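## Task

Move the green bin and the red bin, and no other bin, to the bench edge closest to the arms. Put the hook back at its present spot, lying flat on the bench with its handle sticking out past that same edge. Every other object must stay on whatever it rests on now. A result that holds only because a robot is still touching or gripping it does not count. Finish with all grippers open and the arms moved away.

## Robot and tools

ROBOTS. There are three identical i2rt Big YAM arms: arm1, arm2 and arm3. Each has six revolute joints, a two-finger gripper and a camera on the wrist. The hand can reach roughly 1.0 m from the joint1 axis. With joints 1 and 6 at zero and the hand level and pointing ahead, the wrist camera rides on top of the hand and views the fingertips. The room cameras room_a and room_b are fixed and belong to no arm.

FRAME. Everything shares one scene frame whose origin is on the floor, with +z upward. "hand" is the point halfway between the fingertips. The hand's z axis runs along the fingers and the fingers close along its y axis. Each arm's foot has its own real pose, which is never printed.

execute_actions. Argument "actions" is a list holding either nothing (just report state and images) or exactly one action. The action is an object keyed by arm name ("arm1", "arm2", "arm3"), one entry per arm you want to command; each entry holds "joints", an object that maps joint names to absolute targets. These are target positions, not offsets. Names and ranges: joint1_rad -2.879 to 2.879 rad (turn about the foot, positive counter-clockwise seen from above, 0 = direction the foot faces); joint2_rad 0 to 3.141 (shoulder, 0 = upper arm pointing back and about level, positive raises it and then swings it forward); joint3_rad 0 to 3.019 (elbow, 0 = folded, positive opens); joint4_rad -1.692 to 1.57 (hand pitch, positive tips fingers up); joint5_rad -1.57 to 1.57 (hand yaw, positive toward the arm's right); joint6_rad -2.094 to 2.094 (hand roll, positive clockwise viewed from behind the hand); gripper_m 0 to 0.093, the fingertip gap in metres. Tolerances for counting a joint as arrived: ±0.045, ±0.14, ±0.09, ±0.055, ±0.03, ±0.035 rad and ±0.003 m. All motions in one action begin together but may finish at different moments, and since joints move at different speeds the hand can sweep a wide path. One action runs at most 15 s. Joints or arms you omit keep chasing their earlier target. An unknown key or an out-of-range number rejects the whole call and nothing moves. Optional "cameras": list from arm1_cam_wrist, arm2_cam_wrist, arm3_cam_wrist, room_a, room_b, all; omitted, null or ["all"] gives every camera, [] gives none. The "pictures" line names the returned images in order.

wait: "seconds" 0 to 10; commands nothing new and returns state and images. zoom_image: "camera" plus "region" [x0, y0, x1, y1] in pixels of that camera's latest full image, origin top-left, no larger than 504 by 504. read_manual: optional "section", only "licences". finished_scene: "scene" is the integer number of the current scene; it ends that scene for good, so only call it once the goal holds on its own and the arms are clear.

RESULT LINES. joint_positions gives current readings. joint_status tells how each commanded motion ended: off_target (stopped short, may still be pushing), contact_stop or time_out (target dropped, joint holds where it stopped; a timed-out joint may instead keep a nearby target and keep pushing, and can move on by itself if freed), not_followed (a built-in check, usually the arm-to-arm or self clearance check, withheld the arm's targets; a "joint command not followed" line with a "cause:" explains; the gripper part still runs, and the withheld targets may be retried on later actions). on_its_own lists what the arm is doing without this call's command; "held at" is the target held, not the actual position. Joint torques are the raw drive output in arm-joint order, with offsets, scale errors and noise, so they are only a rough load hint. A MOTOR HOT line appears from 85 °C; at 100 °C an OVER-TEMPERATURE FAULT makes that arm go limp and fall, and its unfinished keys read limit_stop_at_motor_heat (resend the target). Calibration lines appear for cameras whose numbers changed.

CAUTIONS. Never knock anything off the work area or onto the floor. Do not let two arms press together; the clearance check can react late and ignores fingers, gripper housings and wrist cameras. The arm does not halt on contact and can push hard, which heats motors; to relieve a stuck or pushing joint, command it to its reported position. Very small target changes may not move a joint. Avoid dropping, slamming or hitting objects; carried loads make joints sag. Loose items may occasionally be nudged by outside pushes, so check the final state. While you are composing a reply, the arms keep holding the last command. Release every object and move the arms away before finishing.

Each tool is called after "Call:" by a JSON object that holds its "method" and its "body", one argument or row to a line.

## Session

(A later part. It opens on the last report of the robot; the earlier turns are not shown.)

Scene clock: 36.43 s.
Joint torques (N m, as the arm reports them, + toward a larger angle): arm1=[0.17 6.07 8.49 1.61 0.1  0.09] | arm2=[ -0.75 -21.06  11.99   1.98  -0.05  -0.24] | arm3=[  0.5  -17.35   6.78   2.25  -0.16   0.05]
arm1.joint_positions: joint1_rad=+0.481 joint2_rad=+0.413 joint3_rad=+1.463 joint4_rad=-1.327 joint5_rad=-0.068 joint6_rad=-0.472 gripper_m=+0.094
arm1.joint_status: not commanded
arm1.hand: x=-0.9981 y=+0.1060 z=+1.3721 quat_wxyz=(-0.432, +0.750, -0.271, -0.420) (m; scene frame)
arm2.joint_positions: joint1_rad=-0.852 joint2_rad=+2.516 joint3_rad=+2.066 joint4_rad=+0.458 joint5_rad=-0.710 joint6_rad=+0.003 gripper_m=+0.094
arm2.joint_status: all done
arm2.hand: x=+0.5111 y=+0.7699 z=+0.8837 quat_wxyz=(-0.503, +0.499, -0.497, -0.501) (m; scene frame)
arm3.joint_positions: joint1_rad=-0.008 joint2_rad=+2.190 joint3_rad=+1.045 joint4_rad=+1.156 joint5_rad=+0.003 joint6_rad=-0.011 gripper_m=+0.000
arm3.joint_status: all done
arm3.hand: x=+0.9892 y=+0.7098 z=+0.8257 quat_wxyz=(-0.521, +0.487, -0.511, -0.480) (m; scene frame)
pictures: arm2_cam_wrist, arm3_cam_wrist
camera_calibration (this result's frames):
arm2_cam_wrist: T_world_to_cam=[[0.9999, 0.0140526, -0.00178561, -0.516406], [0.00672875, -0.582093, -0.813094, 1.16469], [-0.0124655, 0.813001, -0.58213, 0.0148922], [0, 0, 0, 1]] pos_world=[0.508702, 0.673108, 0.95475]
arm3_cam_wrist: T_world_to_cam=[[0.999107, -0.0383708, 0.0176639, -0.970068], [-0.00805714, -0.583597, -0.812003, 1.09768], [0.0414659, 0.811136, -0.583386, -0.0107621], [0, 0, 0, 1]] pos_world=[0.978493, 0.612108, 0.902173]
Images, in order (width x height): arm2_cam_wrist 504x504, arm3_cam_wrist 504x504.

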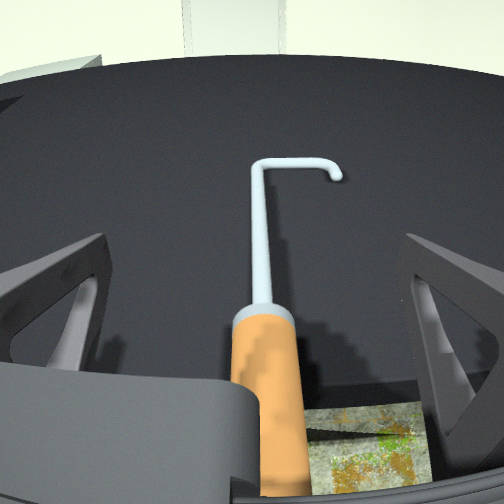

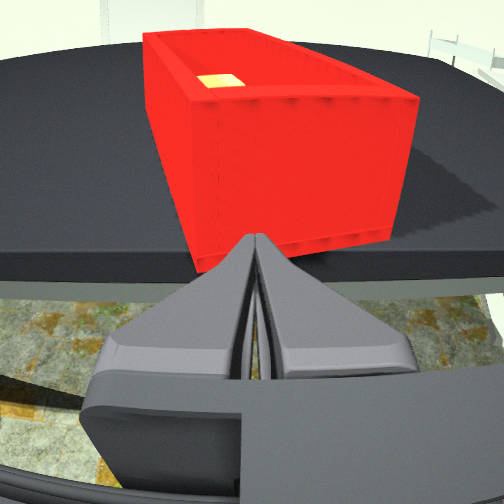

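Call:
{"method": "execute_actions", "body": {
  "actions": [
    {"arm2":{"joints":{"joint1_rad":-0.865,"joint2_rad":2.635,"joint3_rad":2.15,"joint4_rad":0.565}},"arm3":{"joints":{"joint1_rad":0.015,"joint2_rad":2.3,"joint3_rad":1.33,"joint4_rad":1.0}}}
  ],
  "cameras": ["arm2_cam_wrist","arm3_cam_wrist"]
}}

Scene clock: 37.90 s.
Joint torques (N m, as the arm reports them, + toward a larger angle): arm1=[0.2  6.08 8.5  1.61 0.11 0.09] | arm2=[ -1.2  -21.96  10.63   2.15  -0.05  -0.24] | arm3=[  0.85 -19.25   8.79   1.41  -0.09   0.01]
arm1.joint_positions: joint1_rad=+0.481 joint2_rad=+0.413 joint3_rad=+1.463 joint4_rad=-1.327 joint5_rad=-0.068 joint6_rad=-0.472 gripper_m=+0.094
arm1.joint_status: not commanded
arm1.hand: x=-0.9981 y=+0.1060 z=+1.3721 quat_wxyz=(-0.432, +0.750, -0.271, -0.420) (m; scene frame)
arm2.joint_positions: joint1_rad=-0.859 joint2_rad=+2.662 joint3_rad=+2.118 joint4_rad=+0.548 joint5_rad=-0.710 joint6_rad=+0.003 gripper_m=+0.094
arm2.joint_status: all done
arm2.hand: x=+0.5187 y=+0.7690 z=+0.7991 quat_wxyz=(-0.503, +0.497, -0.500, -0.499) (m; scene frame)
arm3.joint_positions: joint1_rad=+0.006 joint2_rad=+2.270 joint3_rad=+1.309 joint4_rad=+1.008 joint5_rad=+0.003 joint6_rad=-0.011 gripper_m=+0.000
arm3.joint_status: all done
arm3.hand: x=+0.9834 y=+0.7918 z=+0.8458 quat_wxyz=(-0.527, +0.482, -0.498, -0.492) (m; scene frame)
pictures: arm2_cam_wrist, arm3_cam_wrist
camera_calibration (this result's frames):
arm2_cam_wrist: T_world_to_cam=[[0.999964, 0.00717655, -0.00457442, -0.516634], [0.000485034, -0.584689, -0.811258, 1.0991], [-0.00849665, 0.811226, -0.584671, -0.0322052], [0, 0, 0, 1]] pos_world=[0.515809, 0.672464, 0.87046]
arm3_cam_wrist: T_world_to_cam=[[0.999517, -0.0250648, 0.0183951, -0.973051], [0.00143072, -0.553954, -0.832546, 1.14642], [0.0310576, 0.83217, -0.55365, -0.0968347], [0, 0, 0, 1]] pos_world=[0.973948, 0.691258, 0.918736]
Images, in order (width x height): arm2_cam_wrist 504x504, arm3_cam_wrist 504x504.

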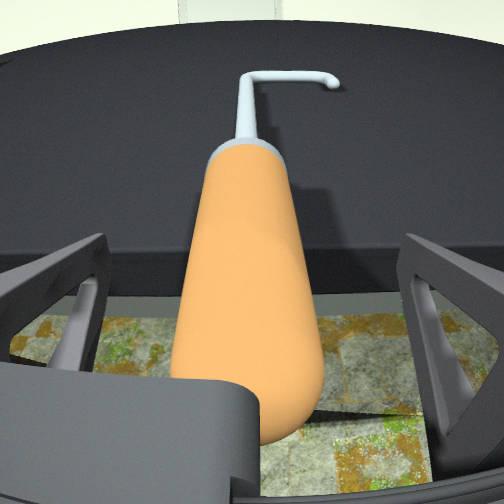

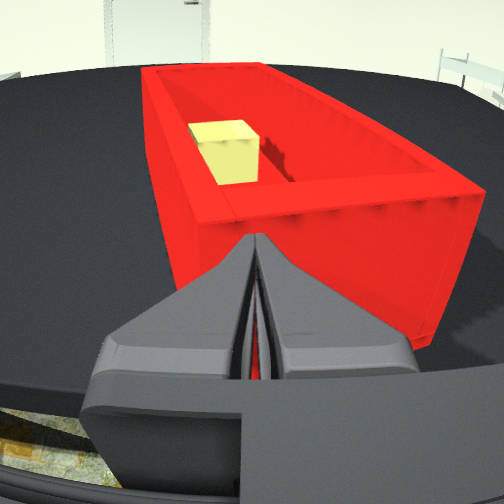

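Grip with arm2; back arm3 off to inspect.

Call:
{"method": "execute_actions", "body": {
  "actions": [
    {"arm2":{"joints":{"gripper_m":0}},"arm3":{"joints":{"joint2_rad":2.17,"joint3_rad":1.05,"joint4_rad":1.17}}}
  ],
  "cameras": ["arm3_cam_wrist"]
}}

Call:
{"method": "execute_actions", "body": {
  "actions": [
    {"arm2":{"joints":{"joint2_rad":2.5,"joint4_rad":0.48}}}
  ],
  "cameras": []
}}

Call:
{"method": "execute_actions", "body": {
  "actions": [
    {"arm2":{"joints":{"joint6_rad":1.61}}}
  ],
  "cameras": ["arm2_cam_wrist"]
}}

Scene clock: 39.13 s.
Joint torques (N m, as the arm reports them, + toward a larger angle): arm1=[0.18 6.09 8.49 1.62 0.11 0.09] | arm2=[ -1.13 -22.38  10.64   2.11   0.06  -0.23] | arm3=[  0.48 -17.98   5.79   1.88  -0.08   0.05]
arm1.joint_positions: joint1_rad=+0.481 joint2_rad=+0.413 joint3_rad=+1.463 joint4_rad=-1.327 joint5_rad=-0.068 joint6_rad=-0.472 gripper_m=+0.094
arm1.joint_status: not commanded
arm1.hand: x=-0.9981 y=+0.1060 z=+1.3721 quat_wxyz=(-0.432, +0.750, -0.271, -0.420) (m; scene frame)
arm2.joint_positions: joint1_rad=-0.859 joint2_rad=+2.662 joint3_rad=+2.118 joint4_rad=+0.549 joint5_rad=-0.713 joint6_rad=+0.002 gripper_m=+0.031
arm2.joint_status: gripper_m off_target (ended at +0.031, target +0.000)
arm2.hand: x=+0.5183 y=+0.7690 z=+0.7992 quat_wxyz=(-0.503, +0.498, -0.499, -0.500) (m; scene frame)
arm3.joint_positions: joint1_rad=+0.006 joint2_rad=+2.175 joint3_rad=+1.048 joint4_rad=+1.157 joint5_rad=+0.003 joint6_rad=-0.011 gripper_m=+0.000
arm3.joint_status: all done
arm3.hand: x=+0.9796 y=+0.7127 z=+0.8376 quat_wxyz=(-0.523, +0.486, -0.503, -0.488) (m; scene frame)
pictures: arm3_cam_wrist
camera_calibration (this result's frames):
arm3_cam_wrist: T_world_to_cam=[[0.999528, -0.0248715, 0.0180103, -0.97093], [0.000714271, -0.567519, -0.82336, 1.09847], [0.0306994, 0.822984, -0.567234, -0.017152], [0, 0, 0, 1]] pos_world=[0.970214, 0.613369, 0.912191]
Images, in order (width x height): arm3_cam_wrist 504x504.

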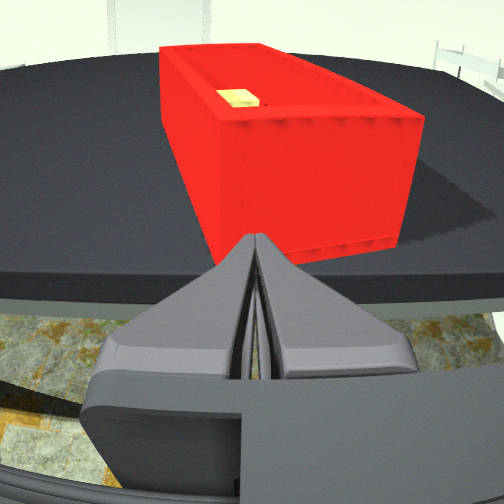

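Scene clock: 40.20 s.
Joint torques (N m, as the arm reports them, + toward a larger angle): arm1=[0.19 6.07 8.5  1.61 0.11 0.09] | arm2=[ -1.15 -23.94  11.03   2.12   0.07  -0.18] | arm3=[  0.84 -18.24   5.78   2.05  -0.09   0.02]
arm1.joint_positions: joint1_rad=+0.481 joint2_rad=+0.413 joint3_rad=+1.463 joint4_rad=-1.327 joint5_rad=-0.068 joint6_rad=-0.472 gripper_m=+0.094
arm1.joint_status: not commanded
arm1.hand: x=-0.9981 y=+0.1060 z=+1.3721 quat_wxyz=(-0.432, +0.750, -0.271, -0.420) (m; scene frame)
arm2.joint_positions: joint1_rad=-0.860 joint2_rad=+2.548 joint3_rad=+2.118 joint4_rad=+0.462 joint5_rad=-0.713 joint6_rad=-0.001 gripper_m=+0.031
arm2.joint_status: all done
arm2.hand: x=+0.5217 y=+0.7724 z=+0.8841 quat_wxyz=(-0.513, +0.498, -0.489, -0.499) (m; scene frame)
arm3.joint_positions: joint1_rad=+0.006 joint2_rad=+2.175 joint3_rad=+1.048 joint4_rad=+1.157 joint5_rad=+0.003 joint6_rad=-0.011 gripper_m=+0.000
arm3.joint_status: not commanded
arm3.hand: x=+0.9796 y=+0.7127 z=+0.8376 quat_wxyz=(-0.523, +0.486, -0.503, -0.488) (m; scene frame)
pictures: none
No camera images: the call's "cameras" was empty. Leave "cameras" out to get every camera's image.

Scene clock: 42.37 s.
Joint torques (N m, as the arm reports them, + toward a larger angle): arm1=[0.18 6.08 8.49 1.62 0.1  0.09] | arm2=[ -0.05 -23.42  11.12   2.19  -0.04   0.18] | arm3=[  1.33 -17.96   5.76   2.11  -0.12   0.02]
arm1.joint_positions: joint1_rad=+0.481 joint2_rad=+0.413 joint3_rad=+1.463 joint4_rad=-1.327 joint5_rad=-0.068 joint6_rad=-0.472 gripper_m=+0.094
arm1.joint_status: not commanded
arm1.hand: x=-0.9981 y=+0.1060 z=+1.3721 quat_wxyz=(-0.432, +0.750, -0.271, -0.420) (m; scene frame)
arm2.joint_positions: joint1_rad=-0.867 joint2_rad=+2.540 joint3_rad=+2.118 joint4_rad=+0.463 joint5_rad=-0.710 joint6_rad=+1.584 gripper_m=+0.031
arm2.joint_status: all done
arm2.hand: x=+0.5280 y=+0.7683 z=+0.8911 quat_wxyz=(-0.010, +0.000, -0.696, -0.718) (m; scene frame)
arm3.joint_positions: joint1_rad=+0.006 joint2_rad=+2.175 joint3_rad=+1.048 joint4_rad=+1.157 joint5_rad=+0.003 joint6_rad=-0.011 gripper_m=+0.000
arm3.joint_status: not commanded
arm3.hand: x=+0.9796 y=+0.7127 z=+0.8376 quat_wxyz=(-0.523, +0.486, -0.503, -0.488) (m; scene frame)
pictures: arm2_cam_wrist
camera_calibration (this result's frames):
arm2_cam_wrist: T_world_to_cam=[[0.00860066, 0.045504, -0.998927, 0.854533], [-0.816973, -0.575716, -0.0332596, 0.904756], [-0.576612, 0.816383, 0.032224, -0.231466], [0, 0, 0, 1]] pos_world=[0.598346, 0.670962, 0.891167]
Images, in order (width x height): arm2_cam_wrist 504x504.

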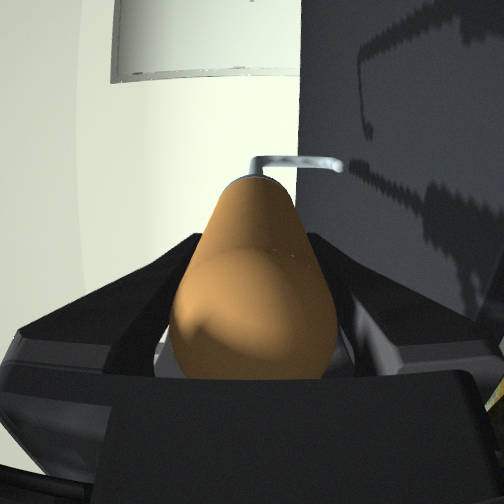

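Call:
{"method": "execute_actions", "body": {
  "actions": [
    {"arm2":{"joints":{"joint2_rad":2.2,"joint4_rad":0.3}},"arm3":{"joints":{"joint1_rad":-0.1,"joint2_rad":1.4,"joint4_rad":0.5,"gripper_m":0.093}}}
  ],
  "cameras": []
}}

Call:
{"method": "execute_actions", "body": {
  "actions": [
    {"arm2":{"joints":{"joint1_rad":-0.031,"joint2_rad":2.12,"joint3_rad":1.85,"joint4_rad":0.42,"joint5_rad":0.30}}}
  ],
  "cameras": ["arm2_cam_wrist","room_a"]
}}

Call:
{"method": "zoom_image", "body": {
  "camera": "room_a",
  "region": [200, 210, 340, 310]
}}

Scene clock: 44.70 s.
Joint torques (N m, as the arm reports them, + toward a larger angle): arm1=[0.17 6.09 8.5  1.61 0.11 0.09] | arm2=[ -0.45 -23.41  12.39   2.37   0.03   0.13] | arm3=[  1.33 -10.12  11.21   1.37  -0.04   0.05]
arm1.joint_positions: joint1_rad=+0.481 joint2_rad=+0.413 joint3_rad=+1.463 joint4_rad=-1.327 joint5_rad=-0.068 joint6_rad=-0.472 gripper_m=+0.094
arm1.joint_status: not commanded
arm1.hand: x=-0.9981 y=+0.1060 z=+1.3721 quat_wxyz=(-0.432, +0.750, -0.271, -0.420) (m; scene frame)
arm2.joint_positions: joint1_rad=-0.867 joint2_rad=+2.264 joint3_rad=+2.110 joint4_rad=+0.277 joint5_rad=-0.711 joint6_rad=+1.587 gripper_m=+0.031
arm2.joint_status: all done
arm2.hand: x=+0.5085 y=+0.7465 z=+1.0960 quat_wxyz=(-0.028, +0.019, -0.672, -0.739) (m; scene frame)
arm3.joint_positions: joint1_rad=-0.110 joint2_rad=+1.372 joint3_rad=+1.043 joint4_rad=+0.509 joint5_rad=+0.000 joint6_rad=-0.011 gripper_m=+0.093
arm3.joint_status: all done
arm3.hand: x=+1.0439 y=+0.6227 z=+1.2084 quat_wxyz=(-0.588, +0.421, -0.487, -0.490) (m; scene frame)
pictures: none
No camera images: the call's "cameras" was empty. Leave "cameras" out to get every camera's image.

Scene clock: 47.13 s.
Joint torques (N m, as the arm reports them, + toward a larger angle): arm1=[0.17 6.08 8.49 1.61 0.11 0.09] | arm2=[ -1.32 -23.38  11.54   3.32   0.     0.11] | arm3=[ 1.23 -9.07 11.17  1.38 -0.07 -0.02]
arm1.joint_positions: joint1_rad=+0.481 joint2_rad=+0.413 joint3_rad=+1.463 joint4_rad=-1.327 joint5_rad=-0.068 joint6_rad=-0.472 gripper_m=+0.094
arm1.joint_status: not commanded
arm1.hand: x=-0.9981 y=+0.1060 z=+1.3721 quat_wxyz=(-0.432, +0.750, -0.271, -0.420) (m; scene frame)
arm2.joint_positions: joint1_rad=-0.025 joint2_rad=+2.194 joint3_rad=+1.815 joint4_rad=+0.376 joint5_rad=+0.300 joint6_rad=+1.587 gripper_m=+0.031
arm2.joint_status: all done
arm2.hand: x=-0.0552 y=+0.8928 z=+1.0061 quat_wxyz=(-0.060, -0.070, -0.704, -0.704) (m; scene frame)
arm3.joint_positions: joint1_rad=-0.110 joint2_rad=+1.372 joint3_rad=+1.043 joint4_rad=+0.509 joint5_rad=+0.000 joint6_rad=-0.011 gripper_m=+0.093
arm3.joint_status: not commanded
arm3.hand: x=+1.0439 y=+0.6227 z=+1.2084 quat_wxyz=(-0.588, +0.421, -0.487, -0.490) (m; scene frame)
pictures: arm2_cam_wrist, room_a
camera_calibration (this result's frames):
arm2_cam_wrist: T_world_to_cam=[[-0.0176917, 0.0153094, -0.999726, 0.995144], [-0.902248, -0.431115, 0.00936472, 0.327147], [-0.430854, 0.902167, 0.0214401, -0.730776], [0, 0, 0, 1]] pos_world=[-0.00208396, 0.785085, 1.00748]
Images, in order (width x height): arm2_cam_wrist 504x504, room_a 672x504.

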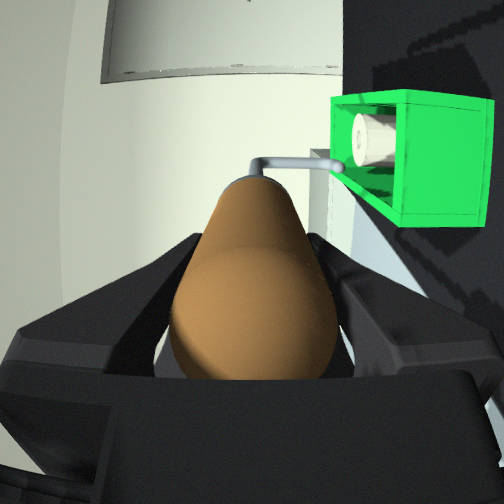

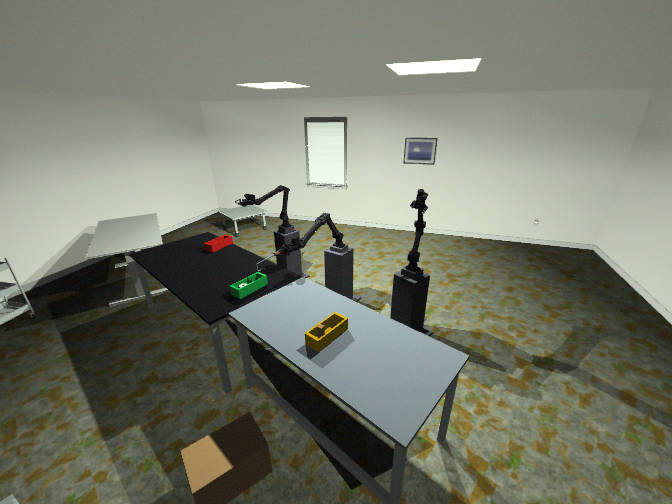

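Region (200, 210, 340, 310) of room_a's 672x504 image, scaled by 3.600, with more detail than that image has; it fills the top 360 rows of this view, and the rest is white.

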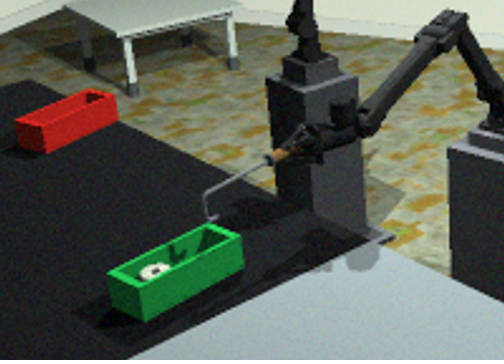

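Call:
{"method": "execute_actions", "body": {
  "actions": [
    {"arm2":{"joints":{"joint1_rad":-0.04,"joint2_rad":2.33,"joint3_rad":1.9,"joint4_rad":0.51}}}
  ],
  "cameras": ["arm2_cam_wrist"]
}}

Scene clock: 48.83 s.
Joint torques (N m, as the arm reports them, + toward a larger angle): arm1=[0.18 6.1  8.5  1.61 0.11 0.09] | arm2=[ -0.84 -22.61  12.35   1.86  -0.02  -0.16] | arm3=[  1.38 -10.61  10.98   1.16  -0.01   0.08]
arm1.joint_positions: joint1_rad=+0.481 joint2_rad=+0.413 joint3_rad=+1.463 joint4_rad=-1.327 joint5_rad=-0.068 joint6_rad=-0.472 gripper_m=+0.094
arm1.joint_status: not commanded
arm1.hand: x=-0.9981 y=+0.1060 z=+1.3721 quat_wxyz=(-0.432, +0.750, -0.271, -0.420) (m; scene frame)
arm2.joint_positions: joint1_rad=-0.035 joint2_rad=+2.382 joint3_rad=+1.848 joint4_rad=+0.502 joint5_rad=+0.301 joint6_rad=+1.609 gripper_m=+0.031
arm2.joint_status: all done
arm2.hand: x=-0.0480 y=+0.9124 z=+0.8910 quat_wxyz=(-0.058, -0.080, -0.712, -0.695) (m; scene frame)
arm3.joint_positions: joint1_rad=-0.110 joint2_rad=+1.372 joint3_rad=+1.043 joint4_rad=+0.509 joint5_rad=+0.000 joint6_rad=-0.011 gripper_m=+0.093
arm3.joint_status: not commanded
arm3.hand: x=+1.0439 y=+0.6227 z=+1.2084 quat_wxyz=(-0.588, +0.421, -0.487, -0.490) (m; scene frame)
pictures: arm2_cam_wrist
camera_calibration (this result's frames):
arm2_cam_wrist: T_world_to_cam=[[-0.0359659, -0.00719379, -0.999327, 0.899216], [-0.906697, -0.420273, 0.0356575, 0.309553], [-0.420247, 0.907369, 0.00859291, -0.735703], [0, 0, 0, 1]] pos_world=[0.0038345, 0.80412, 0.893895]
Images, in order (width x height): arm2_cam_wrist 504x504.

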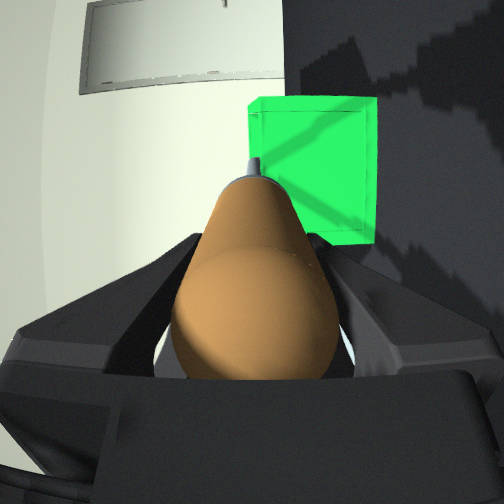

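Call:
{"method": "execute_actions", "body": {
  "actions": [
    {"arm2":{"joints":{"joint2_rad":2.125,"joint3_rad":1.43,"joint4_rad":0.72}}}
  ],
  "cameras": ["arm2_cam_wrist"]
}}

Call:
{"method": "execute_actions", "body": {
  "actions": [
    {"arm2":{"joints":{"joint2_rad":1.925,"joint3_rad":1.095,"joint4_rad":0.89}}}
  ],
  "cameras": []
}}

Call:
{"method": "execute_actions", "body": {
  "actions": [
    {"arm2":{"joints":{"joint2_rad":1.78,"joint3_rad":0.815,"joint4_rad":1.02}}}
  ],
  "cameras": []
}}

Call:
{"method": "execute_actions", "body": {
  "actions": [
    {"arm2":{"joints":{"joint2_rad":1.70,"joint3_rad":0.675,"joint4_rad":1.08}}}
  ],
  "cameras": ["arm2_cam_wrist"]
}}

Call:
{"method": "zoom_image", "body": {
  "camera": "arm2_cam_wrist",
  "region": [300, 0, 460, 260]
}}

Scene clock: 50.53 s.
Joint torques (N m, as the arm reports them, + toward a larger angle): arm1=[0.18 6.08 8.49 1.61 0.11 0.09] | arm2=[ -1.01 -18.11   8.65   2.36   0.04  -0.23] | arm3=[  1.31 -10.29  11.14   1.31  -0.01   0.03]
arm1.joint_positions: joint1_rad=+0.481 joint2_rad=+0.413 joint3_rad=+1.463 joint4_rad=-1.327 joint5_rad=-0.068 joint6_rad=-0.472 gripper_m=+0.094
arm1.joint_status: not commanded
arm1.hand: x=-0.9981 y=+0.1060 z=+1.3721 quat_wxyz=(-0.432, +0.750, -0.271, -0.420) (m; scene frame)
arm2.joint_positions: joint1_rad=-0.035 joint2_rad=+2.155 joint3_rad=+1.411 joint4_rad=+0.699 joint5_rad=+0.300 joint6_rad=+1.614 gripper_m=+0.031
arm2.joint_status: all done
arm2.hand: x=-0.0372 y=+0.8092 z=+0.8895 quat_wxyz=(-0.057, -0.080, -0.717, -0.690) (m; scene frame)
arm3.joint_positions: joint1_rad=-0.110 joint2_rad=+1.372 joint3_rad=+1.043 joint4_rad=+0.509 joint5_rad=+0.000 joint6_rad=-0.011 gripper_m=+0.093
arm3.joint_status: not commanded
arm3.hand: x=+1.0439 y=+0.6227 z=+1.2084 quat_wxyz=(-0.588, +0.421, -0.487, -0.490) (m; scene frame)
pictures: arm2_cam_wrist
camera_calibration (this result's frames):
arm2_cam_wrist: T_world_to_cam=[[-0.0393177, -0.0206994, -0.999012, 0.907816], [-0.906, -0.420945, 0.044379, 0.268864], [-0.421448, 0.90685, -0.00220308, -0.627544], [0, 0, 0, 1]] pos_world=[0.0148063, 0.701057, 0.893605]
Images, in order (width x height): arm2_cam_wrist 504x504.

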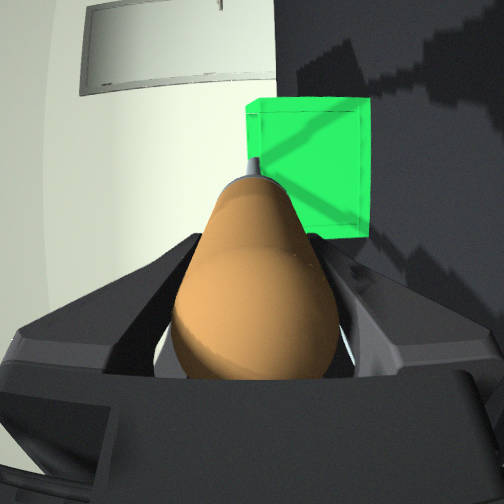

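Scene clock: 51.63 s.
Joint torques (N m, as the arm reports them, + toward a larger angle): arm1=[0.19 6.04 8.49 1.62 0.11 0.09] | arm2=[ -1.08 -15.64   8.24   3.45   0.06  -0.22] | arm3=[ 0.66 -9.09 11.26  1.33 -0.06 -0.01]
arm1.joint_positions: joint1_rad=+0.481 joint2_rad=+0.413 joint3_rad=+1.463 joint4_rad=-1.327 joint5_rad=-0.068 joint6_rad=-0.472 gripper_m=+0.094
arm1.joint_status: not commanded
arm1.hand: x=-0.9981 y=+0.1060 z=+1.3721 quat_wxyz=(-0.432, +0.750, -0.271, -0.420) (m; scene frame)
arm2.joint_positions: joint1_rad=-0.035 joint2_rad=+1.963 joint3_rad=+1.070 joint4_rad=+0.841 joint5_rad=+0.299 joint6_rad=+1.613 gripper_m=+0.031
arm2.joint_status: all done
arm2.hand: x=-0.0267 y=+0.7103 z=+0.8948 quat_wxyz=(-0.058, -0.079, -0.720, -0.688) (m; scene frame)
arm3.joint_positions: joint1_rad=-0.110 joint2_rad=+1.372 joint3_rad=+1.043 joint4_rad=+0.509 joint5_rad=+0.000 joint6_rad=-0.011 gripper_m=+0.093
arm3.joint_status: not commanded
arm3.hand: x=+1.0439 y=+0.6227 z=+1.2084 quat_wxyz=(-0.588, +0.421, -0.487, -0.490) (m; scene frame)
pictures: none
No camera images: the call's "cameras" was empty. Leave "cameras" out to get every camera's image.

Scene clock: 52.63 s.
Joint torques (N m, as the arm reports them, + toward a larger angle): arm1=[0.19 6.11 8.49 1.61 0.11 0.09] | arm2=[ -1.17 -12.27   7.43   3.38   0.07  -0.21] | arm3=[ 1.22 -9.63 11.04  1.4   0.03  0.  ]
arm1.joint_positions: joint1_rad=+0.481 joint2_rad=+0.413 joint3_rad=+1.463 joint4_rad=-1.327 joint5_rad=-0.068 joint6_rad=-0.472 gripper_m=+0.094
arm1.joint_status: not commanded
arm1.hand: x=-0.9981 y=+0.1060 z=+1.3721 quat_wxyz=(-0.432, +0.750, -0.271, -0.420) (m; scene frame)
arm2.joint_positions: joint1_rad=-0.035 joint2_rad=+1.812 joint3_rad=+0.790 joint4_rad=+0.973 joint5_rad=+0.299 joint6_rad=+1.612 gripper_m=+0.031
arm2.joint_status: all done
arm2.hand: x=-0.0170 y=+0.6195 z=+0.8948 quat_wxyz=(-0.057, -0.079, -0.719, -0.689) (m; scene frame)
arm3.joint_positions: joint1_rad=-0.110 joint2_rad=+1.372 joint3_rad=+1.043 joint4_rad=+0.509 joint5_rad=+0.000 joint6_rad=-0.011 gripper_m=+0.093
arm3.joint_status: not commanded
arm3.hand: x=+1.0439 y=+0.6227 z=+1.2084 quat_wxyz=(-0.588, +0.421, -0.487, -0.490) (m; scene frame)
pictures: none
No camera images: the call's "cameras" was empty. Leave "cameras" out to get every camera's image.

Scene clock: 53.53 s.
Joint torques (N m, as the arm reports them, + toward a larger angle): arm1=[0.2  6.08 8.5  1.61 0.11 0.09] | arm2=[ -1.15 -11.77   6.93   3.72   0.06  -0.21] | arm3=[  1.25 -10.77  11.18   1.25  -0.04   0.03]
arm1.joint_positions: joint1_rad=+0.481 joint2_rad=+0.413 joint3_rad=+1.463 joint4_rad=-1.327 joint5_rad=-0.068 joint6_rad=-0.472 gripper_m=+0.094
arm1.joint_status: not commanded
arm1.hand: x=-0.9981 y=+0.1060 z=+1.3721 quat_wxyz=(-0.432, +0.750, -0.271, -0.420) (m; scene frame)
arm2.joint_positions: joint1_rad=-0.035 joint2_rad=+1.738 joint3_rad=+0.651 joint4_rad=+1.026 joint5_rad=+0.299 joint6_rad=+1.612 gripper_m=+0.031
arm2.joint_status: all done
arm2.hand: x=-0.0118 y=+0.5715 z=+0.8898 quat_wxyz=(-0.058, -0.078, -0.723, -0.684) (m; scene frame)
arm3.joint_positions: joint1_rad=-0.110 joint2_rad=+1.372 joint3_rad=+1.043 joint4_rad=+0.509 joint5_rad=+0.000 joint6_rad=-0.011 gripper_m=+0.093
arm3.joint_status: not commanded
arm3.hand: x=+1.0439 y=+0.6227 z=+1.2084 quat_wxyz=(-0.588, +0.421, -0.487, -0.490) (m; scene frame)
pictures: arm2_cam_wrist
camera_calibration (this result's frames):
arm2_cam_wrist: T_world_to_cam=[[-0.0361242, -0.0369231, -0.998665, 0.913187], [-0.905963, -0.42059, 0.0483212, 0.188126], [-0.421813, 0.906499, -0.0182575, -0.386802], [0, 0, 0, 1]] pos_world=[0.040265, 0.463477, 0.895815]
Images, in order (width x height): arm2_cam_wrist 504x504.

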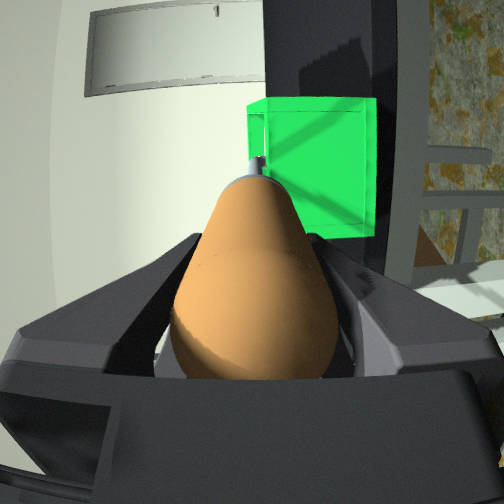

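Region (300, 0, 460, 260) of arm2_cam_wrist's 504x504 image, scaled by 1.938, with more detail than that image has; it fills the left 310 columns of this view, and the rest is white.

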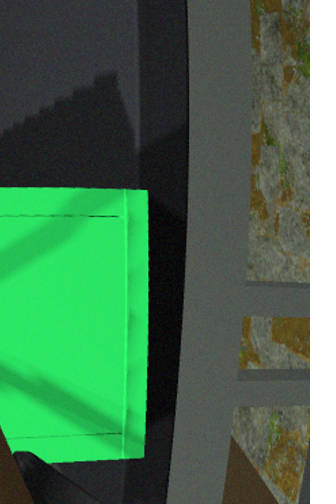

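Call:
{"method": "execute_actions", "body": {
  "actions": [
    {"arm2":{"joints":{"joint3_rad":0.78}}}
  ],
  "cameras": []
}}

Call:
{"method": "execute_actions", "body": {
  "actions": [
    {"arm2":{"joints":{"joint3_rad":0.9,"joint4_rad":1.28}}}
  ],
  "cameras": ["arm2_cam_wrist"]
}}

Call:
{"method": "execute_actions", "body": {
  "actions": [
    {"arm2":{"joints":{"joint1_rad":-0.855,"joint2_rad":2.0,"joint3_rad":1.6,"joint4_rad":0.7,"joint5_rad":-0.712}}}
  ],
  "cameras": []
}}

Call:
{"method": "execute_actions", "body": {
  "actions": [
    {"arm2":{"joints":{"joint2_rad":2.45,"joint3_rad":2.13,"joint4_rad":0.48,"joint6_rad":-0.02}}}
  ],
  "cameras": []
}}

Call:
{"method": "execute_actions", "body": {
  "actions": [
    {"arm2":{"joints":{"joint2_rad":2.625,"joint3_rad":2.145,"joint4_rad":0.56}}}
  ],
  "cameras": ["arm2_cam_wrist"]
}}

Scene clock: 55.07 s.
Joint torques (N m, as the arm reports them, + toward a larger angle): arm1=[0.19 6.11 8.5  1.61 0.1  0.09] | arm2=[ -1.03 -12.2    9.25   3.36   0.03  -0.2 ] | arm3=[ 1.19 -9.85 11.3   1.45 -0.02 -0.03]
arm1.joint_positions: joint1_rad=+0.481 joint2_rad=+0.413 joint3_rad=+1.463 joint4_rad=-1.327 joint5_rad=-0.068 joint6_rad=-0.472 gripper_m=+0.094
arm1.joint_status: not commanded
arm1.hand: x=-0.9981 y=+0.1060 z=+1.3721 quat_wxyz=(-0.432, +0.750, -0.271, -0.420) (m; scene frame)
arm2.joint_positions: joint1_rad=-0.035 joint2_rad=+1.738 joint3_rad=+0.735 joint4_rad=+1.033 joint5_rad=+0.299 joint6_rad=+1.611 gripper_m=+0.031
arm2.joint_status: all done
arm2.hand: x=-0.0148 y=+0.5994 z=+0.9274 quat_wxyz=(-0.052, -0.084, -0.692, -0.716) (m; scene frame)
arm3.joint_positions: joint1_rad=-0.110 joint2_rad=+1.372 joint3_rad=+1.043 joint4_rad=+0.509 joint5_rad=+0.000 joint6_rad=-0.011 gripper_m=+0.093
arm3.joint_status: not commanded
arm3.hand: x=+1.0439 y=+0.6227 z=+1.2084 quat_wxyz=(-0.588, +0.421, -0.487, -0.490) (m; scene frame)
pictures: none
No camera images: the call's "cameras" was empty. Leave "cameras" out to get every camera's image.

Scene clock: 56.07 s.
Joint torques (N m, as the arm reports them, + toward a larger angle): arm1=[0.19 6.1  8.5  1.61 0.11 0.09] | arm2=[ -1.22 -12.12   9.78   3.07  -0.07  -0.18] | arm3=[  1.29 -10.05  11.22   1.39  -0.01   0.04]
arm1.joint_positions: joint1_rad=+0.481 joint2_rad=+0.413 joint3_rad=+1.463 joint4_rad=-1.327 joint5_rad=-0.068 joint6_rad=-0.472 gripper_m=+0.094
arm1.joint_status: not commanded
arm1.hand: x=-0.9981 y=+0.1060 z=+1.3721 quat_wxyz=(-0.432, +0.750, -0.271, -0.420) (m; scene frame)
arm2.joint_positions: joint1_rad=-0.035 joint2_rad=+1.732 joint3_rad=+0.856 joint4_rad=+1.237 joint5_rad=+0.299 joint6_rad=+1.610 gripper_m=+0.031
arm2.joint_status: all done
arm2.hand: x=-0.0173 y=+0.6210 z=+1.0339 quat_wxyz=(-0.026, -0.103, -0.566, -0.818) (m; scene frame)
arm3.joint_positions: joint1_rad=-0.110 joint2_rad=+1.372 joint3_rad=+1.043 joint4_rad=+0.509 joint5_rad=+0.000 joint6_rad=-0.011 gripper_m=+0.093
arm3.joint_status: not commanded
arm3.hand: x=+1.0439 y=+0.6227 z=+1.2084 quat_wxyz=(-0.588, +0.421, -0.487, -0.490) (m; scene frame)
pictures: arm2_cam_wrist
camera_calibration (this result's frames):
arm2_cam_wrist: T_world_to_cam=[[-0.0778495, 0.371834, -0.925029, 0.728054], [-0.906788, -0.41202, -0.089305, 0.333953], [-0.414337, 0.831853, 0.36925, -0.785444], [0, 0, 0, 1]] pos_world=[0.0340653, 0.520254, 0.99332]
Images, in order (width x height): arm2_cam_wrist 504x504.

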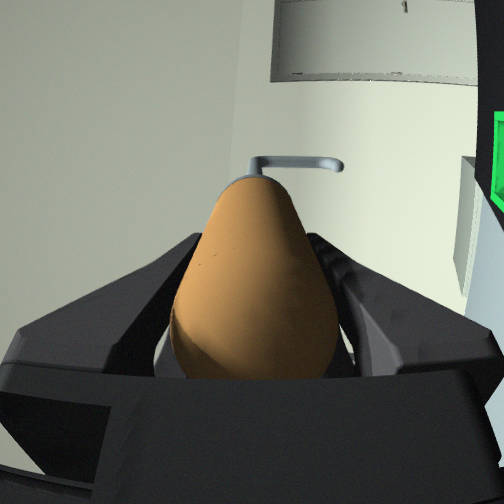

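Scene clock: 58.20 s.
Joint torques (N m, as the arm reports them, + toward a larger angle): arm1=[0.2  6.06 8.5  1.61 0.11 0.09] | arm2=[ -0.73 -18.22  13.13   2.17   0.32  -0.17] | arm3=[ 0.42 -9.99 11.25  1.21 -0.08  0.01]
arm1.joint_positions: joint1_rad=+0.481 joint2_rad=+0.413 joint3_rad=+1.463 joint4_rad=-1.327 joint5_rad=-0.068 joint6_rad=-0.472 gripper_m=+0.094
arm1.joint_status: not commanded
arm1.hand: x=-0.9981 y=+0.1060 z=+1.3721 quat_wxyz=(-0.432, +0.750, -0.271, -0.420) (m; scene frame)
arm2.joint_positions: joint1_rad=-0.854 joint2_rad=+2.035 joint3_rad=+1.540 joint4_rad=+0.682 joint5_rad=-0.718 joint6_rad=+1.610 gripper_m=+0.031
arm2.joint_status: all done
arm2.hand: x=+0.4275 y=+0.6722 z=+1.0455 quat_wxyz=(-0.027, +0.033, -0.654, -0.755) (m; scene frame)
arm3.joint_positions: joint1_rad=-0.110 joint2_rad=+1.372 joint3_rad=+1.043 joint4_rad=+0.509 joint5_rad=+0.000 joint6_rad=-0.011 gripper_m=+0.093
arm3.joint_status: not commanded
arm3.hand: x=+1.0439 y=+0.6227 z=+1.2084 quat_wxyz=(-0.588, +0.421, -0.487, -0.490) (m; scene frame)
pictures: none
No camera images: the call's "cameras" was empty. Leave "cameras" out to get every camera's image.

Scene clock: 60.37 s.
Joint torques (N m, as the arm reports them, + toward a larger angle): arm1=[0.2  6.1  8.5  1.62 0.11 0.09] | arm2=[ -1.1  -23.7   13.83   2.2    0.12  -0.3 ] | arm3=[ 1.59 -9.58 11.31  1.4  -0.04 -0.03]
arm1.joint_positions: joint1_rad=+0.481 joint2_rad=+0.413 joint3_rad=+1.463 joint4_rad=-1.327 joint5_rad=-0.068 joint6_rad=-0.472 gripper_m=+0.094
arm1.joint_status: not commanded
arm1.hand: x=-0.9981 y=+0.1060 z=+1.3721 quat_wxyz=(-0.432, +0.750, -0.271, -0.420) (m; scene frame)
arm2.joint_positions: joint1_rad=-0.850 joint2_rad=+2.498 joint3_rad=+2.064 joint4_rad=+0.461 joint5_rad=-0.715 joint6_rad=-0.003 gripper_m=+0.031
arm2.joint_status: all done
arm2.hand: x=+0.5083 y=+0.7706 z=+0.8993 quat_wxyz=(-0.509, +0.502, -0.487, -0.502) (m; scene frame)
arm3.joint_positions: joint1_rad=-0.110 joint2_rad=+1.372 joint3_rad=+1.043 joint4_rad=+0.509 joint5_rad=+0.000 joint6_rad=-0.011 gripper_m=+0.093
arm3.joint_status: not commanded
arm3.hand: x=+1.0439 y=+0.6227 z=+1.2084 quat_wxyz=(-0.588, +0.421, -0.487, -0.490) (m; scene frame)
pictures: none
No camera images: the call's "cameras" was empty. Leave "cameras" out to get every camera's image.

Scene clock: 61.30 s.
Joint torques (N m, as the arm reports them, + toward a larger angle): arm1=[0.18 6.06 8.5  1.62 0.11 0.09] | arm2=[ -0.55 -22.11  11.78   1.77   0.04  -0.24] | arm3=[ 1.18 -9.23 11.2   1.18 -0.04  0.02]
arm1.joint_positions: joint1_rad=+0.481 joint2_rad=+0.413 joint3_rad=+1.463 joint4_rad=-1.327 joint5_rad=-0.068 joint6_rad=-0.472 gripper_m=+0.094
arm1.joint_status: not commanded
arm1.hand: x=-0.9981 y=+0.1060 z=+1.3721 quat_wxyz=(-0.432, +0.750, -0.271, -0.420) (m; scene frame)
arm2.joint_positions: joint1_rad=-0.852 joint2_rad=+2.651 joint3_rad=+2.098 joint4_rad=+0.554 joint5_rad=-0.713 joint6_rad=-0.008 gripper_m=+0.031
arm2.joint_status: all done
arm2.hand: x=+0.5111 y=+0.7703 z=+0.7998 quat_wxyz=(-0.502, +0.503, -0.496, -0.499) (m; scene frame)
arm3.joint_positions: joint1_rad=-0.110 joint2_rad=+1.372 joint3_rad=+1.043 joint4_rad=+0.509 joint5_rad=+0.000 joint6_rad=-0.011 gripper_m=+0.093
arm3.joint_status: not commanded
arm3.hand: x=+1.0439 y=+0.6227 z=+1.2084 quat_wxyz=(-0.588, +0.421, -0.487, -0.490) (m; scene frame)
pictures: arm2_cam_wrist
camera_calibration (this result's frames):
arm2_cam_wrist: T_world_to_cam=[[0.999854, 0.0166763, 0.00371643, -0.522865], [0.0127926, -0.586524, -0.809831, 1.09441], [-0.0113252, 0.80976, -0.586651, -0.0287737], [0, 0, 0, 1]] pos_world=[0.508463, 0.673919, 0.871353]
Images, in order (width x height): arm2_cam_wrist 504x504.

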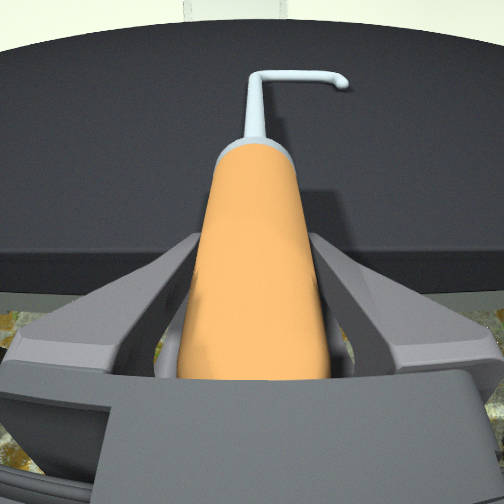

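Call:
{"method": "execute_actions", "body": {
  "actions": [
    {"arm2":{"joints":{"gripper_m":0.093}}}
  ],
  "cameras": []
}}

Call:
{"method": "execute_actions", "body": {
  "actions": [
    {"arm2":{"joints":{"joint2_rad":2.25}},"arm3":{"joints":{"joint1_rad":0.1,"joint2_rad":1.7,"joint3_rad":1.4,"joint4_rad":0.5,"joint5_rad":0.645}}}
  ],
  "cameras": []
}}

Call:
{"method": "execute_actions", "body": {
  "actions": [
    {"arm2":{"joints":{"joint1_rad":-0.083,"joint2_rad":1.5,"joint3_rad":1.04,"joint4_rad":0.6,"joint5_rad":0,"gripper_m":0}}}
  ],
  "cameras": []
}}

Call:
{"method": "execute_actions", "body": {
  "actions": [
    {"arm3":{"joints":{"joint1_rad":0.71,"joint2_rad":2.4,"joint3_rad":1.85,"joint4_rad":0.62,"joint5_rad":0.65}},"arm2":{"joints":{"joint2_rad":2.1,"joint3_rad":1.045,"joint4_rad":1.1}}}
  ],
  "cameras": ["arm2_cam_wrist","arm3_cam_wrist"]
}}

Scene clock: 62.60 s.
Joint torques (N m, as the arm reports them, + toward a larger angle): arm1=[0.21 6.09 8.51 1.62 0.11 0.09] | arm2=[ -0.74 -22.41  11.8    1.7    0.04  -0.24] | arm3=[ 0.47 -9.8  11.25  1.11 -0.06  0.02]
arm1.joint_positions: joint1_rad=+0.481 joint2_rad=+0.413 joint3_rad=+1.463 joint4_rad=-1.327 joint5_rad=-0.068 joint6_rad=-0.472 gripper_m=+0.094
arm1.joint_status: not commanded
arm1.hand: x=-0.9981 y=+0.1060 z=+1.3721 quat_wxyz=(-0.432, +0.750, -0.271, -0.420) (m; scene frame)
arm2.joint_positions: joint1_rad=-0.852 joint2_rad=+2.650 joint3_rad=+2.098 joint4_rad=+0.554 joint5_rad=-0.713 joint6_rad=-0.008 gripper_m=+0.093
arm2.joint_status: all done
arm2.hand: x=+0.5111 y=+0.7703 z=+0.8001 quat_wxyz=(-0.502, +0.502, -0.496, -0.499) (m; scene frame)
arm3.joint_positions: joint1_rad=-0.110 joint2_rad=+1.372 joint3_rad=+1.043 joint4_rad=+0.509 joint5_rad=+0.000 joint6_rad=-0.011 gripper_m=+0.093
arm3.joint_status: not commanded
arm3.hand: x=+1.0439 y=+0.6227 z=+1.2084 quat_wxyz=(-0.588, +0.421, -0.487, -0.490) (m; scene frame)
pictures: none
No camera images: the call's "cameras" was empty. Leave "cameras" out to get every camera's image.

Scene clock: 64.40 s.
Joint torques (N m, as the arm reports them, + toward a larger angle): arm1=[0.17 6.09 8.49 1.61 0.11 0.09] | arm2=[ -0.87 -21.1   10.41   1.13   0.25  -0.21] | arm3=[ -0.79 -15.83  13.9    1.2    0.02  -0.04]
arm1.joint_positions: joint1_rad=+0.481 joint2_rad=+0.413 joint3_rad=+1.463 joint4_rad=-1.327 joint5_rad=-0.068 joint6_rad=-0.472 gripper_m=+0.094
arm1.joint_status: not commanded
arm1.hand: x=-0.9981 y=+0.1060 z=+1.3721 quat_wxyz=(-0.432, +0.750, -0.271, -0.420) (m; scene frame)
arm2.joint_positions: joint1_rad=-0.852 joint2_rad=+2.276 joint3_rad=+2.127 joint4_rad=+0.562 joint5_rad=-0.713 joint6_rad=-0.008 gripper_m=+0.093
arm2.joint_status: all done
arm2.hand: x=+0.4890 y=+0.7446 z=+1.1507 quat_wxyz=(-0.636, +0.481, -0.342, -0.498) (m; scene frame)
arm3.joint_positions: joint1_rad=+0.109 joint2_rad=+1.685 joint3_rad=+1.359 joint4_rad=+0.505 joint5_rad=+0.642 joint6_rad=-0.011 gripper_m=+0.093
arm3.joint_status: all done
arm3.hand: x=+1.0075 y=+0.7212 z=+1.1854 quat_wxyz=(-0.650, +0.283, -0.592, -0.382) (m; scene frame)
pictures: none
No camera images: the call's "cameras" was empty. Leave "cameras" out to get every camera's image.

Scene clock: 66.20 s.
Joint torques (N m, as the arm reports them, + toward a larger angle): arm1=[0.19 6.07 8.5  1.62 0.11 0.09] | arm2=[ -0.62 -10.96   9.91   1.75   0.17  -0.21] | arm3=[ -1.03 -15.61  13.8    1.26   0.03  -0.03]
arm1.joint_positions: joint1_rad=+0.481 joint2_rad=+0.413 joint3_rad=+1.463 joint4_rad=-1.327 joint5_rad=-0.068 joint6_rad=-0.472 gripper_m=+0.094
arm1.joint_status: not commanded
arm1.hand: x=-0.9981 y=+0.1060 z=+1.3721 quat_wxyz=(-0.432, +0.750, -0.271, -0.420) (m; scene frame)
arm2.joint_positions: joint1_rad=-0.083 joint2_rad=+1.517 joint3_rad=+1.021 joint4_rad=+0.595 joint5_rad=-0.004 joint6_rad=-0.010 gripper_m=+0.001
arm2.joint_status: all done
arm2.hand: x=-0.0410 y=+0.6504 z=+1.1049 quat_wxyz=(-0.511, +0.492, -0.456, -0.538) (m; scene frame)
arm3.joint_positions: joint1_rad=+0.109 joint2_rad=+1.685 joint3_rad=+1.359 joint4_rad=+0.505 joint5_rad=+0.642 joint6_rad=-0.011 gripper_m=+0.093
arm3.joint_status: not commanded
arm3.hand: x=+1.0075 y=+0.7212 z=+1.1854 quat_wxyz=(-0.650, +0.283, -0.592, -0.382) (m; scene frame)
pictures: none
No camera images: the call's "cameras" was empty. Leave "cameras" out to get every camera's image.

Scene clock: 67.97 s.
Joint torques (N m, as the arm reports them, + toward a larger angle): arm1=[0.19 6.08 8.5  1.61 0.11 0.09] | arm2=[ -0.71 -14.39   6.91   2.37   0.18  -0.21] | arm3=[  0.85 -24.34  11.77   1.73   0.06   0.  ]
arm1.joint_positions: joint1_rad=+0.481 joint2_rad=+0.413 joint3_rad=+1.463 joint4_rad=-1.327 joint5_rad=-0.068 joint6_rad=-0.472 gripper_m=+0.094
arm1.joint_status: not commanded
arm1.hand: x=-0.9981 y=+0.1060 z=+1.3721 quat_wxyz=(-0.432, +0.750, -0.271, -0.420) (m; scene frame)
arm2.joint_positions: joint1_rad=-0.083 joint2_rad=+2.119 joint3_rad=+1.021 joint4_rad=+1.081 joint5_rad=-0.004 joint6_rad=-0.010 gripper_m=+0.001
arm2.joint_status: all done
arm2.hand: x=-0.0435 y=+0.6978 z=+0.8243 quat_wxyz=(-0.483, +0.522, -0.485, -0.509) (m; scene frame)
arm3.joint_positions: joint1_rad=+0.701 joint2_rad=+2.413 joint3_rad=+1.821 joint4_rad=+0.614 joint5_rad=+0.648 joint6_rad=-0.011 gripper_m=+0.093
arm3.joint_status: all done
arm3.hand: x=+0.4985 y=+0.7742 z=+0.8914 quat_wxyz=(-0.503, +0.498, -0.497, -0.501) (m; scene frame)
pictures: arm2_cam_wrist, arm3_cam_wrist
camera_calibration (this result's frames):
arm2_cam_wrist: T_world_to_cam=[[0.997024, 0.0769404, 0.00484482, -0.0103671], [0.0501155, -0.599098, -0.799106, 1.08035], [-0.058581, 0.79697, -0.601171, 0.056853], [0, 0, 0, 1]] pos_world=[-0.0404754, 0.602722, 0.897541]
arm3_cam_wrist: T_world_to_cam=[[0.999684, 0.0248602, 0.00367517, -0.51529], [0.0173723, -0.577964, -0.815877, 1.17116], [-0.0181587, 0.815683, -0.578214, 0.0172754], [0, 0, 0, 1]] pos_world=[0.495095, 0.675605, 0.967401]
Images, in order (width x height): arm2_cam_wrist 504x504, arm3_cam_wrist 504x504.

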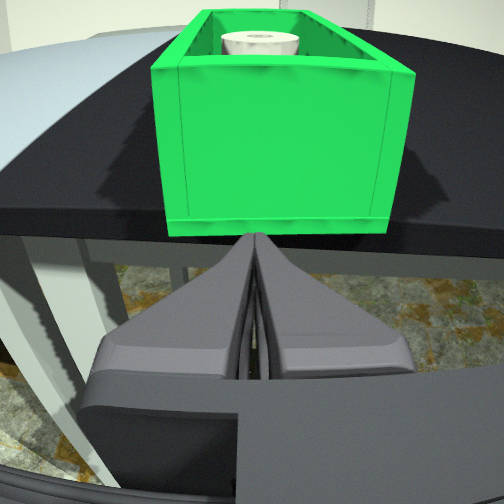

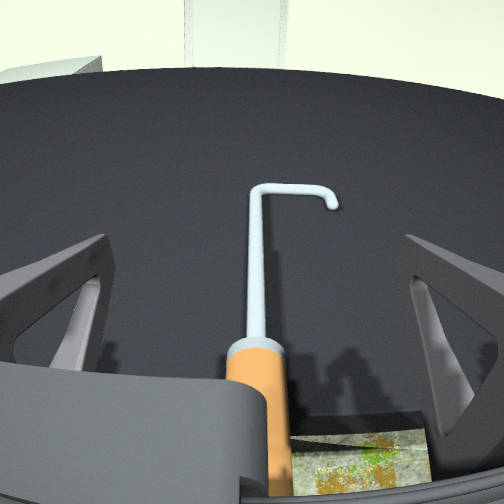

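Call:
{"method": "execute_actions", "body": {
  "actions": [
    {"arm3":{"joints":{"joint2_rad":2.59,"joint3_rad":1.85,"joint4_rad":0.76}},"arm2":{"joints":{"joint1_rad":-0.1,"joint2_rad":2.235,"joint3_rad":1.37,"joint4_rad":0.91}}}
  ],
  "cameras": ["arm2_cam_wrist","arm3_cam_wrist"]
}}

Scene clock: 70.07 s.
Joint torques (N m, as the arm reports them, + toward a larger angle): arm1=[0.21 6.1  8.5  1.61 0.11 0.09] | arm2=[ -1.17 -17.18   8.67   1.51   0.16  -0.2 ] | arm3=[  1.09 -23.59   9.77   1.79   0.1   -0.01]
arm1.joint_positions: joint1_rad=+0.481 joint2_rad=+0.413 joint3_rad=+1.463 joint4_rad=-1.327 joint5_rad=-0.068 joint6_rad=-0.472 gripper_m=+0.094
arm1.joint_status: not commanded
arm1.hand: x=-0.9981 y=+0.1060 z=+1.3721 quat_wxyz=(-0.432, +0.750, -0.271, -0.420) (m; scene frame)
arm2.joint_positions: joint1_rad=-0.095 joint2_rad=+2.252 joint3_rad=+1.339 joint4_rad=+0.913 joint5_rad=-0.004 joint6_rad=-0.010 gripper_m=+0.001
arm2.joint_status: all done
arm2.hand: x=-0.0398 y=+0.7937 z=+0.8302 quat_wxyz=(-0.490, +0.515, -0.484, -0.510) (m; scene frame)
arm3.joint_positions: joint1_rad=+0.701 joint2_rad=+2.575 joint3_rad=+1.833 joint4_rad=+0.750 joint5_rad=+0.648 joint6_rad=-0.011 gripper_m=+0.093
arm3.joint_status: all done
arm3.hand: x=+0.5033 y=+0.7677 z=+0.7883 quat_wxyz=(-0.503, +0.503, -0.498, -0.496) (m; scene frame)
pictures: arm2_cam_wrist, arm3_cam_wrist
camera_calibration (this result's frames):
arm2_cam_wrist: T_world_to_cam=[[0.997867, 0.0650777, 0.00513742, -0.012262], [0.0423738, -0.585848, -0.809313, 1.14], [-0.0496584, 0.807804, -0.587356, -0.035524], [0, 0, 0, 1]] pos_world=[-0.0378345, 0.697364, 0.901818]
arm3_cam_wrist: T_world_to_cam=[[0.999623, 0.0249509, 0.0114551, -0.525756], [0.0239187, -0.586622, -0.809507, 1.08148], [-0.0134782, 0.809476, -0.586998, -0.0276075], [0, 0, 0, 1]] pos_world=[0.499319, 0.669885, 0.865282]
Images, in order (width x height): arm2_cam_wrist 504x504, arm3_cam_wrist 504x504.

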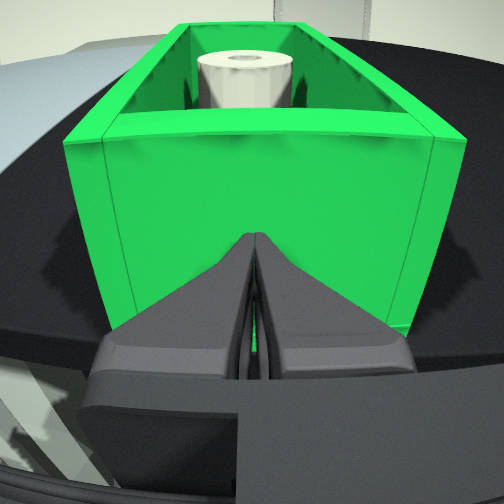

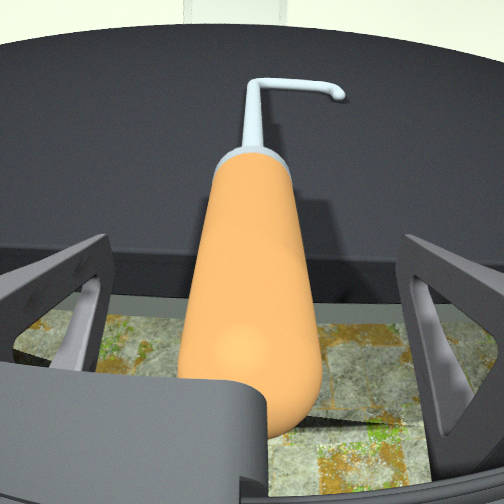

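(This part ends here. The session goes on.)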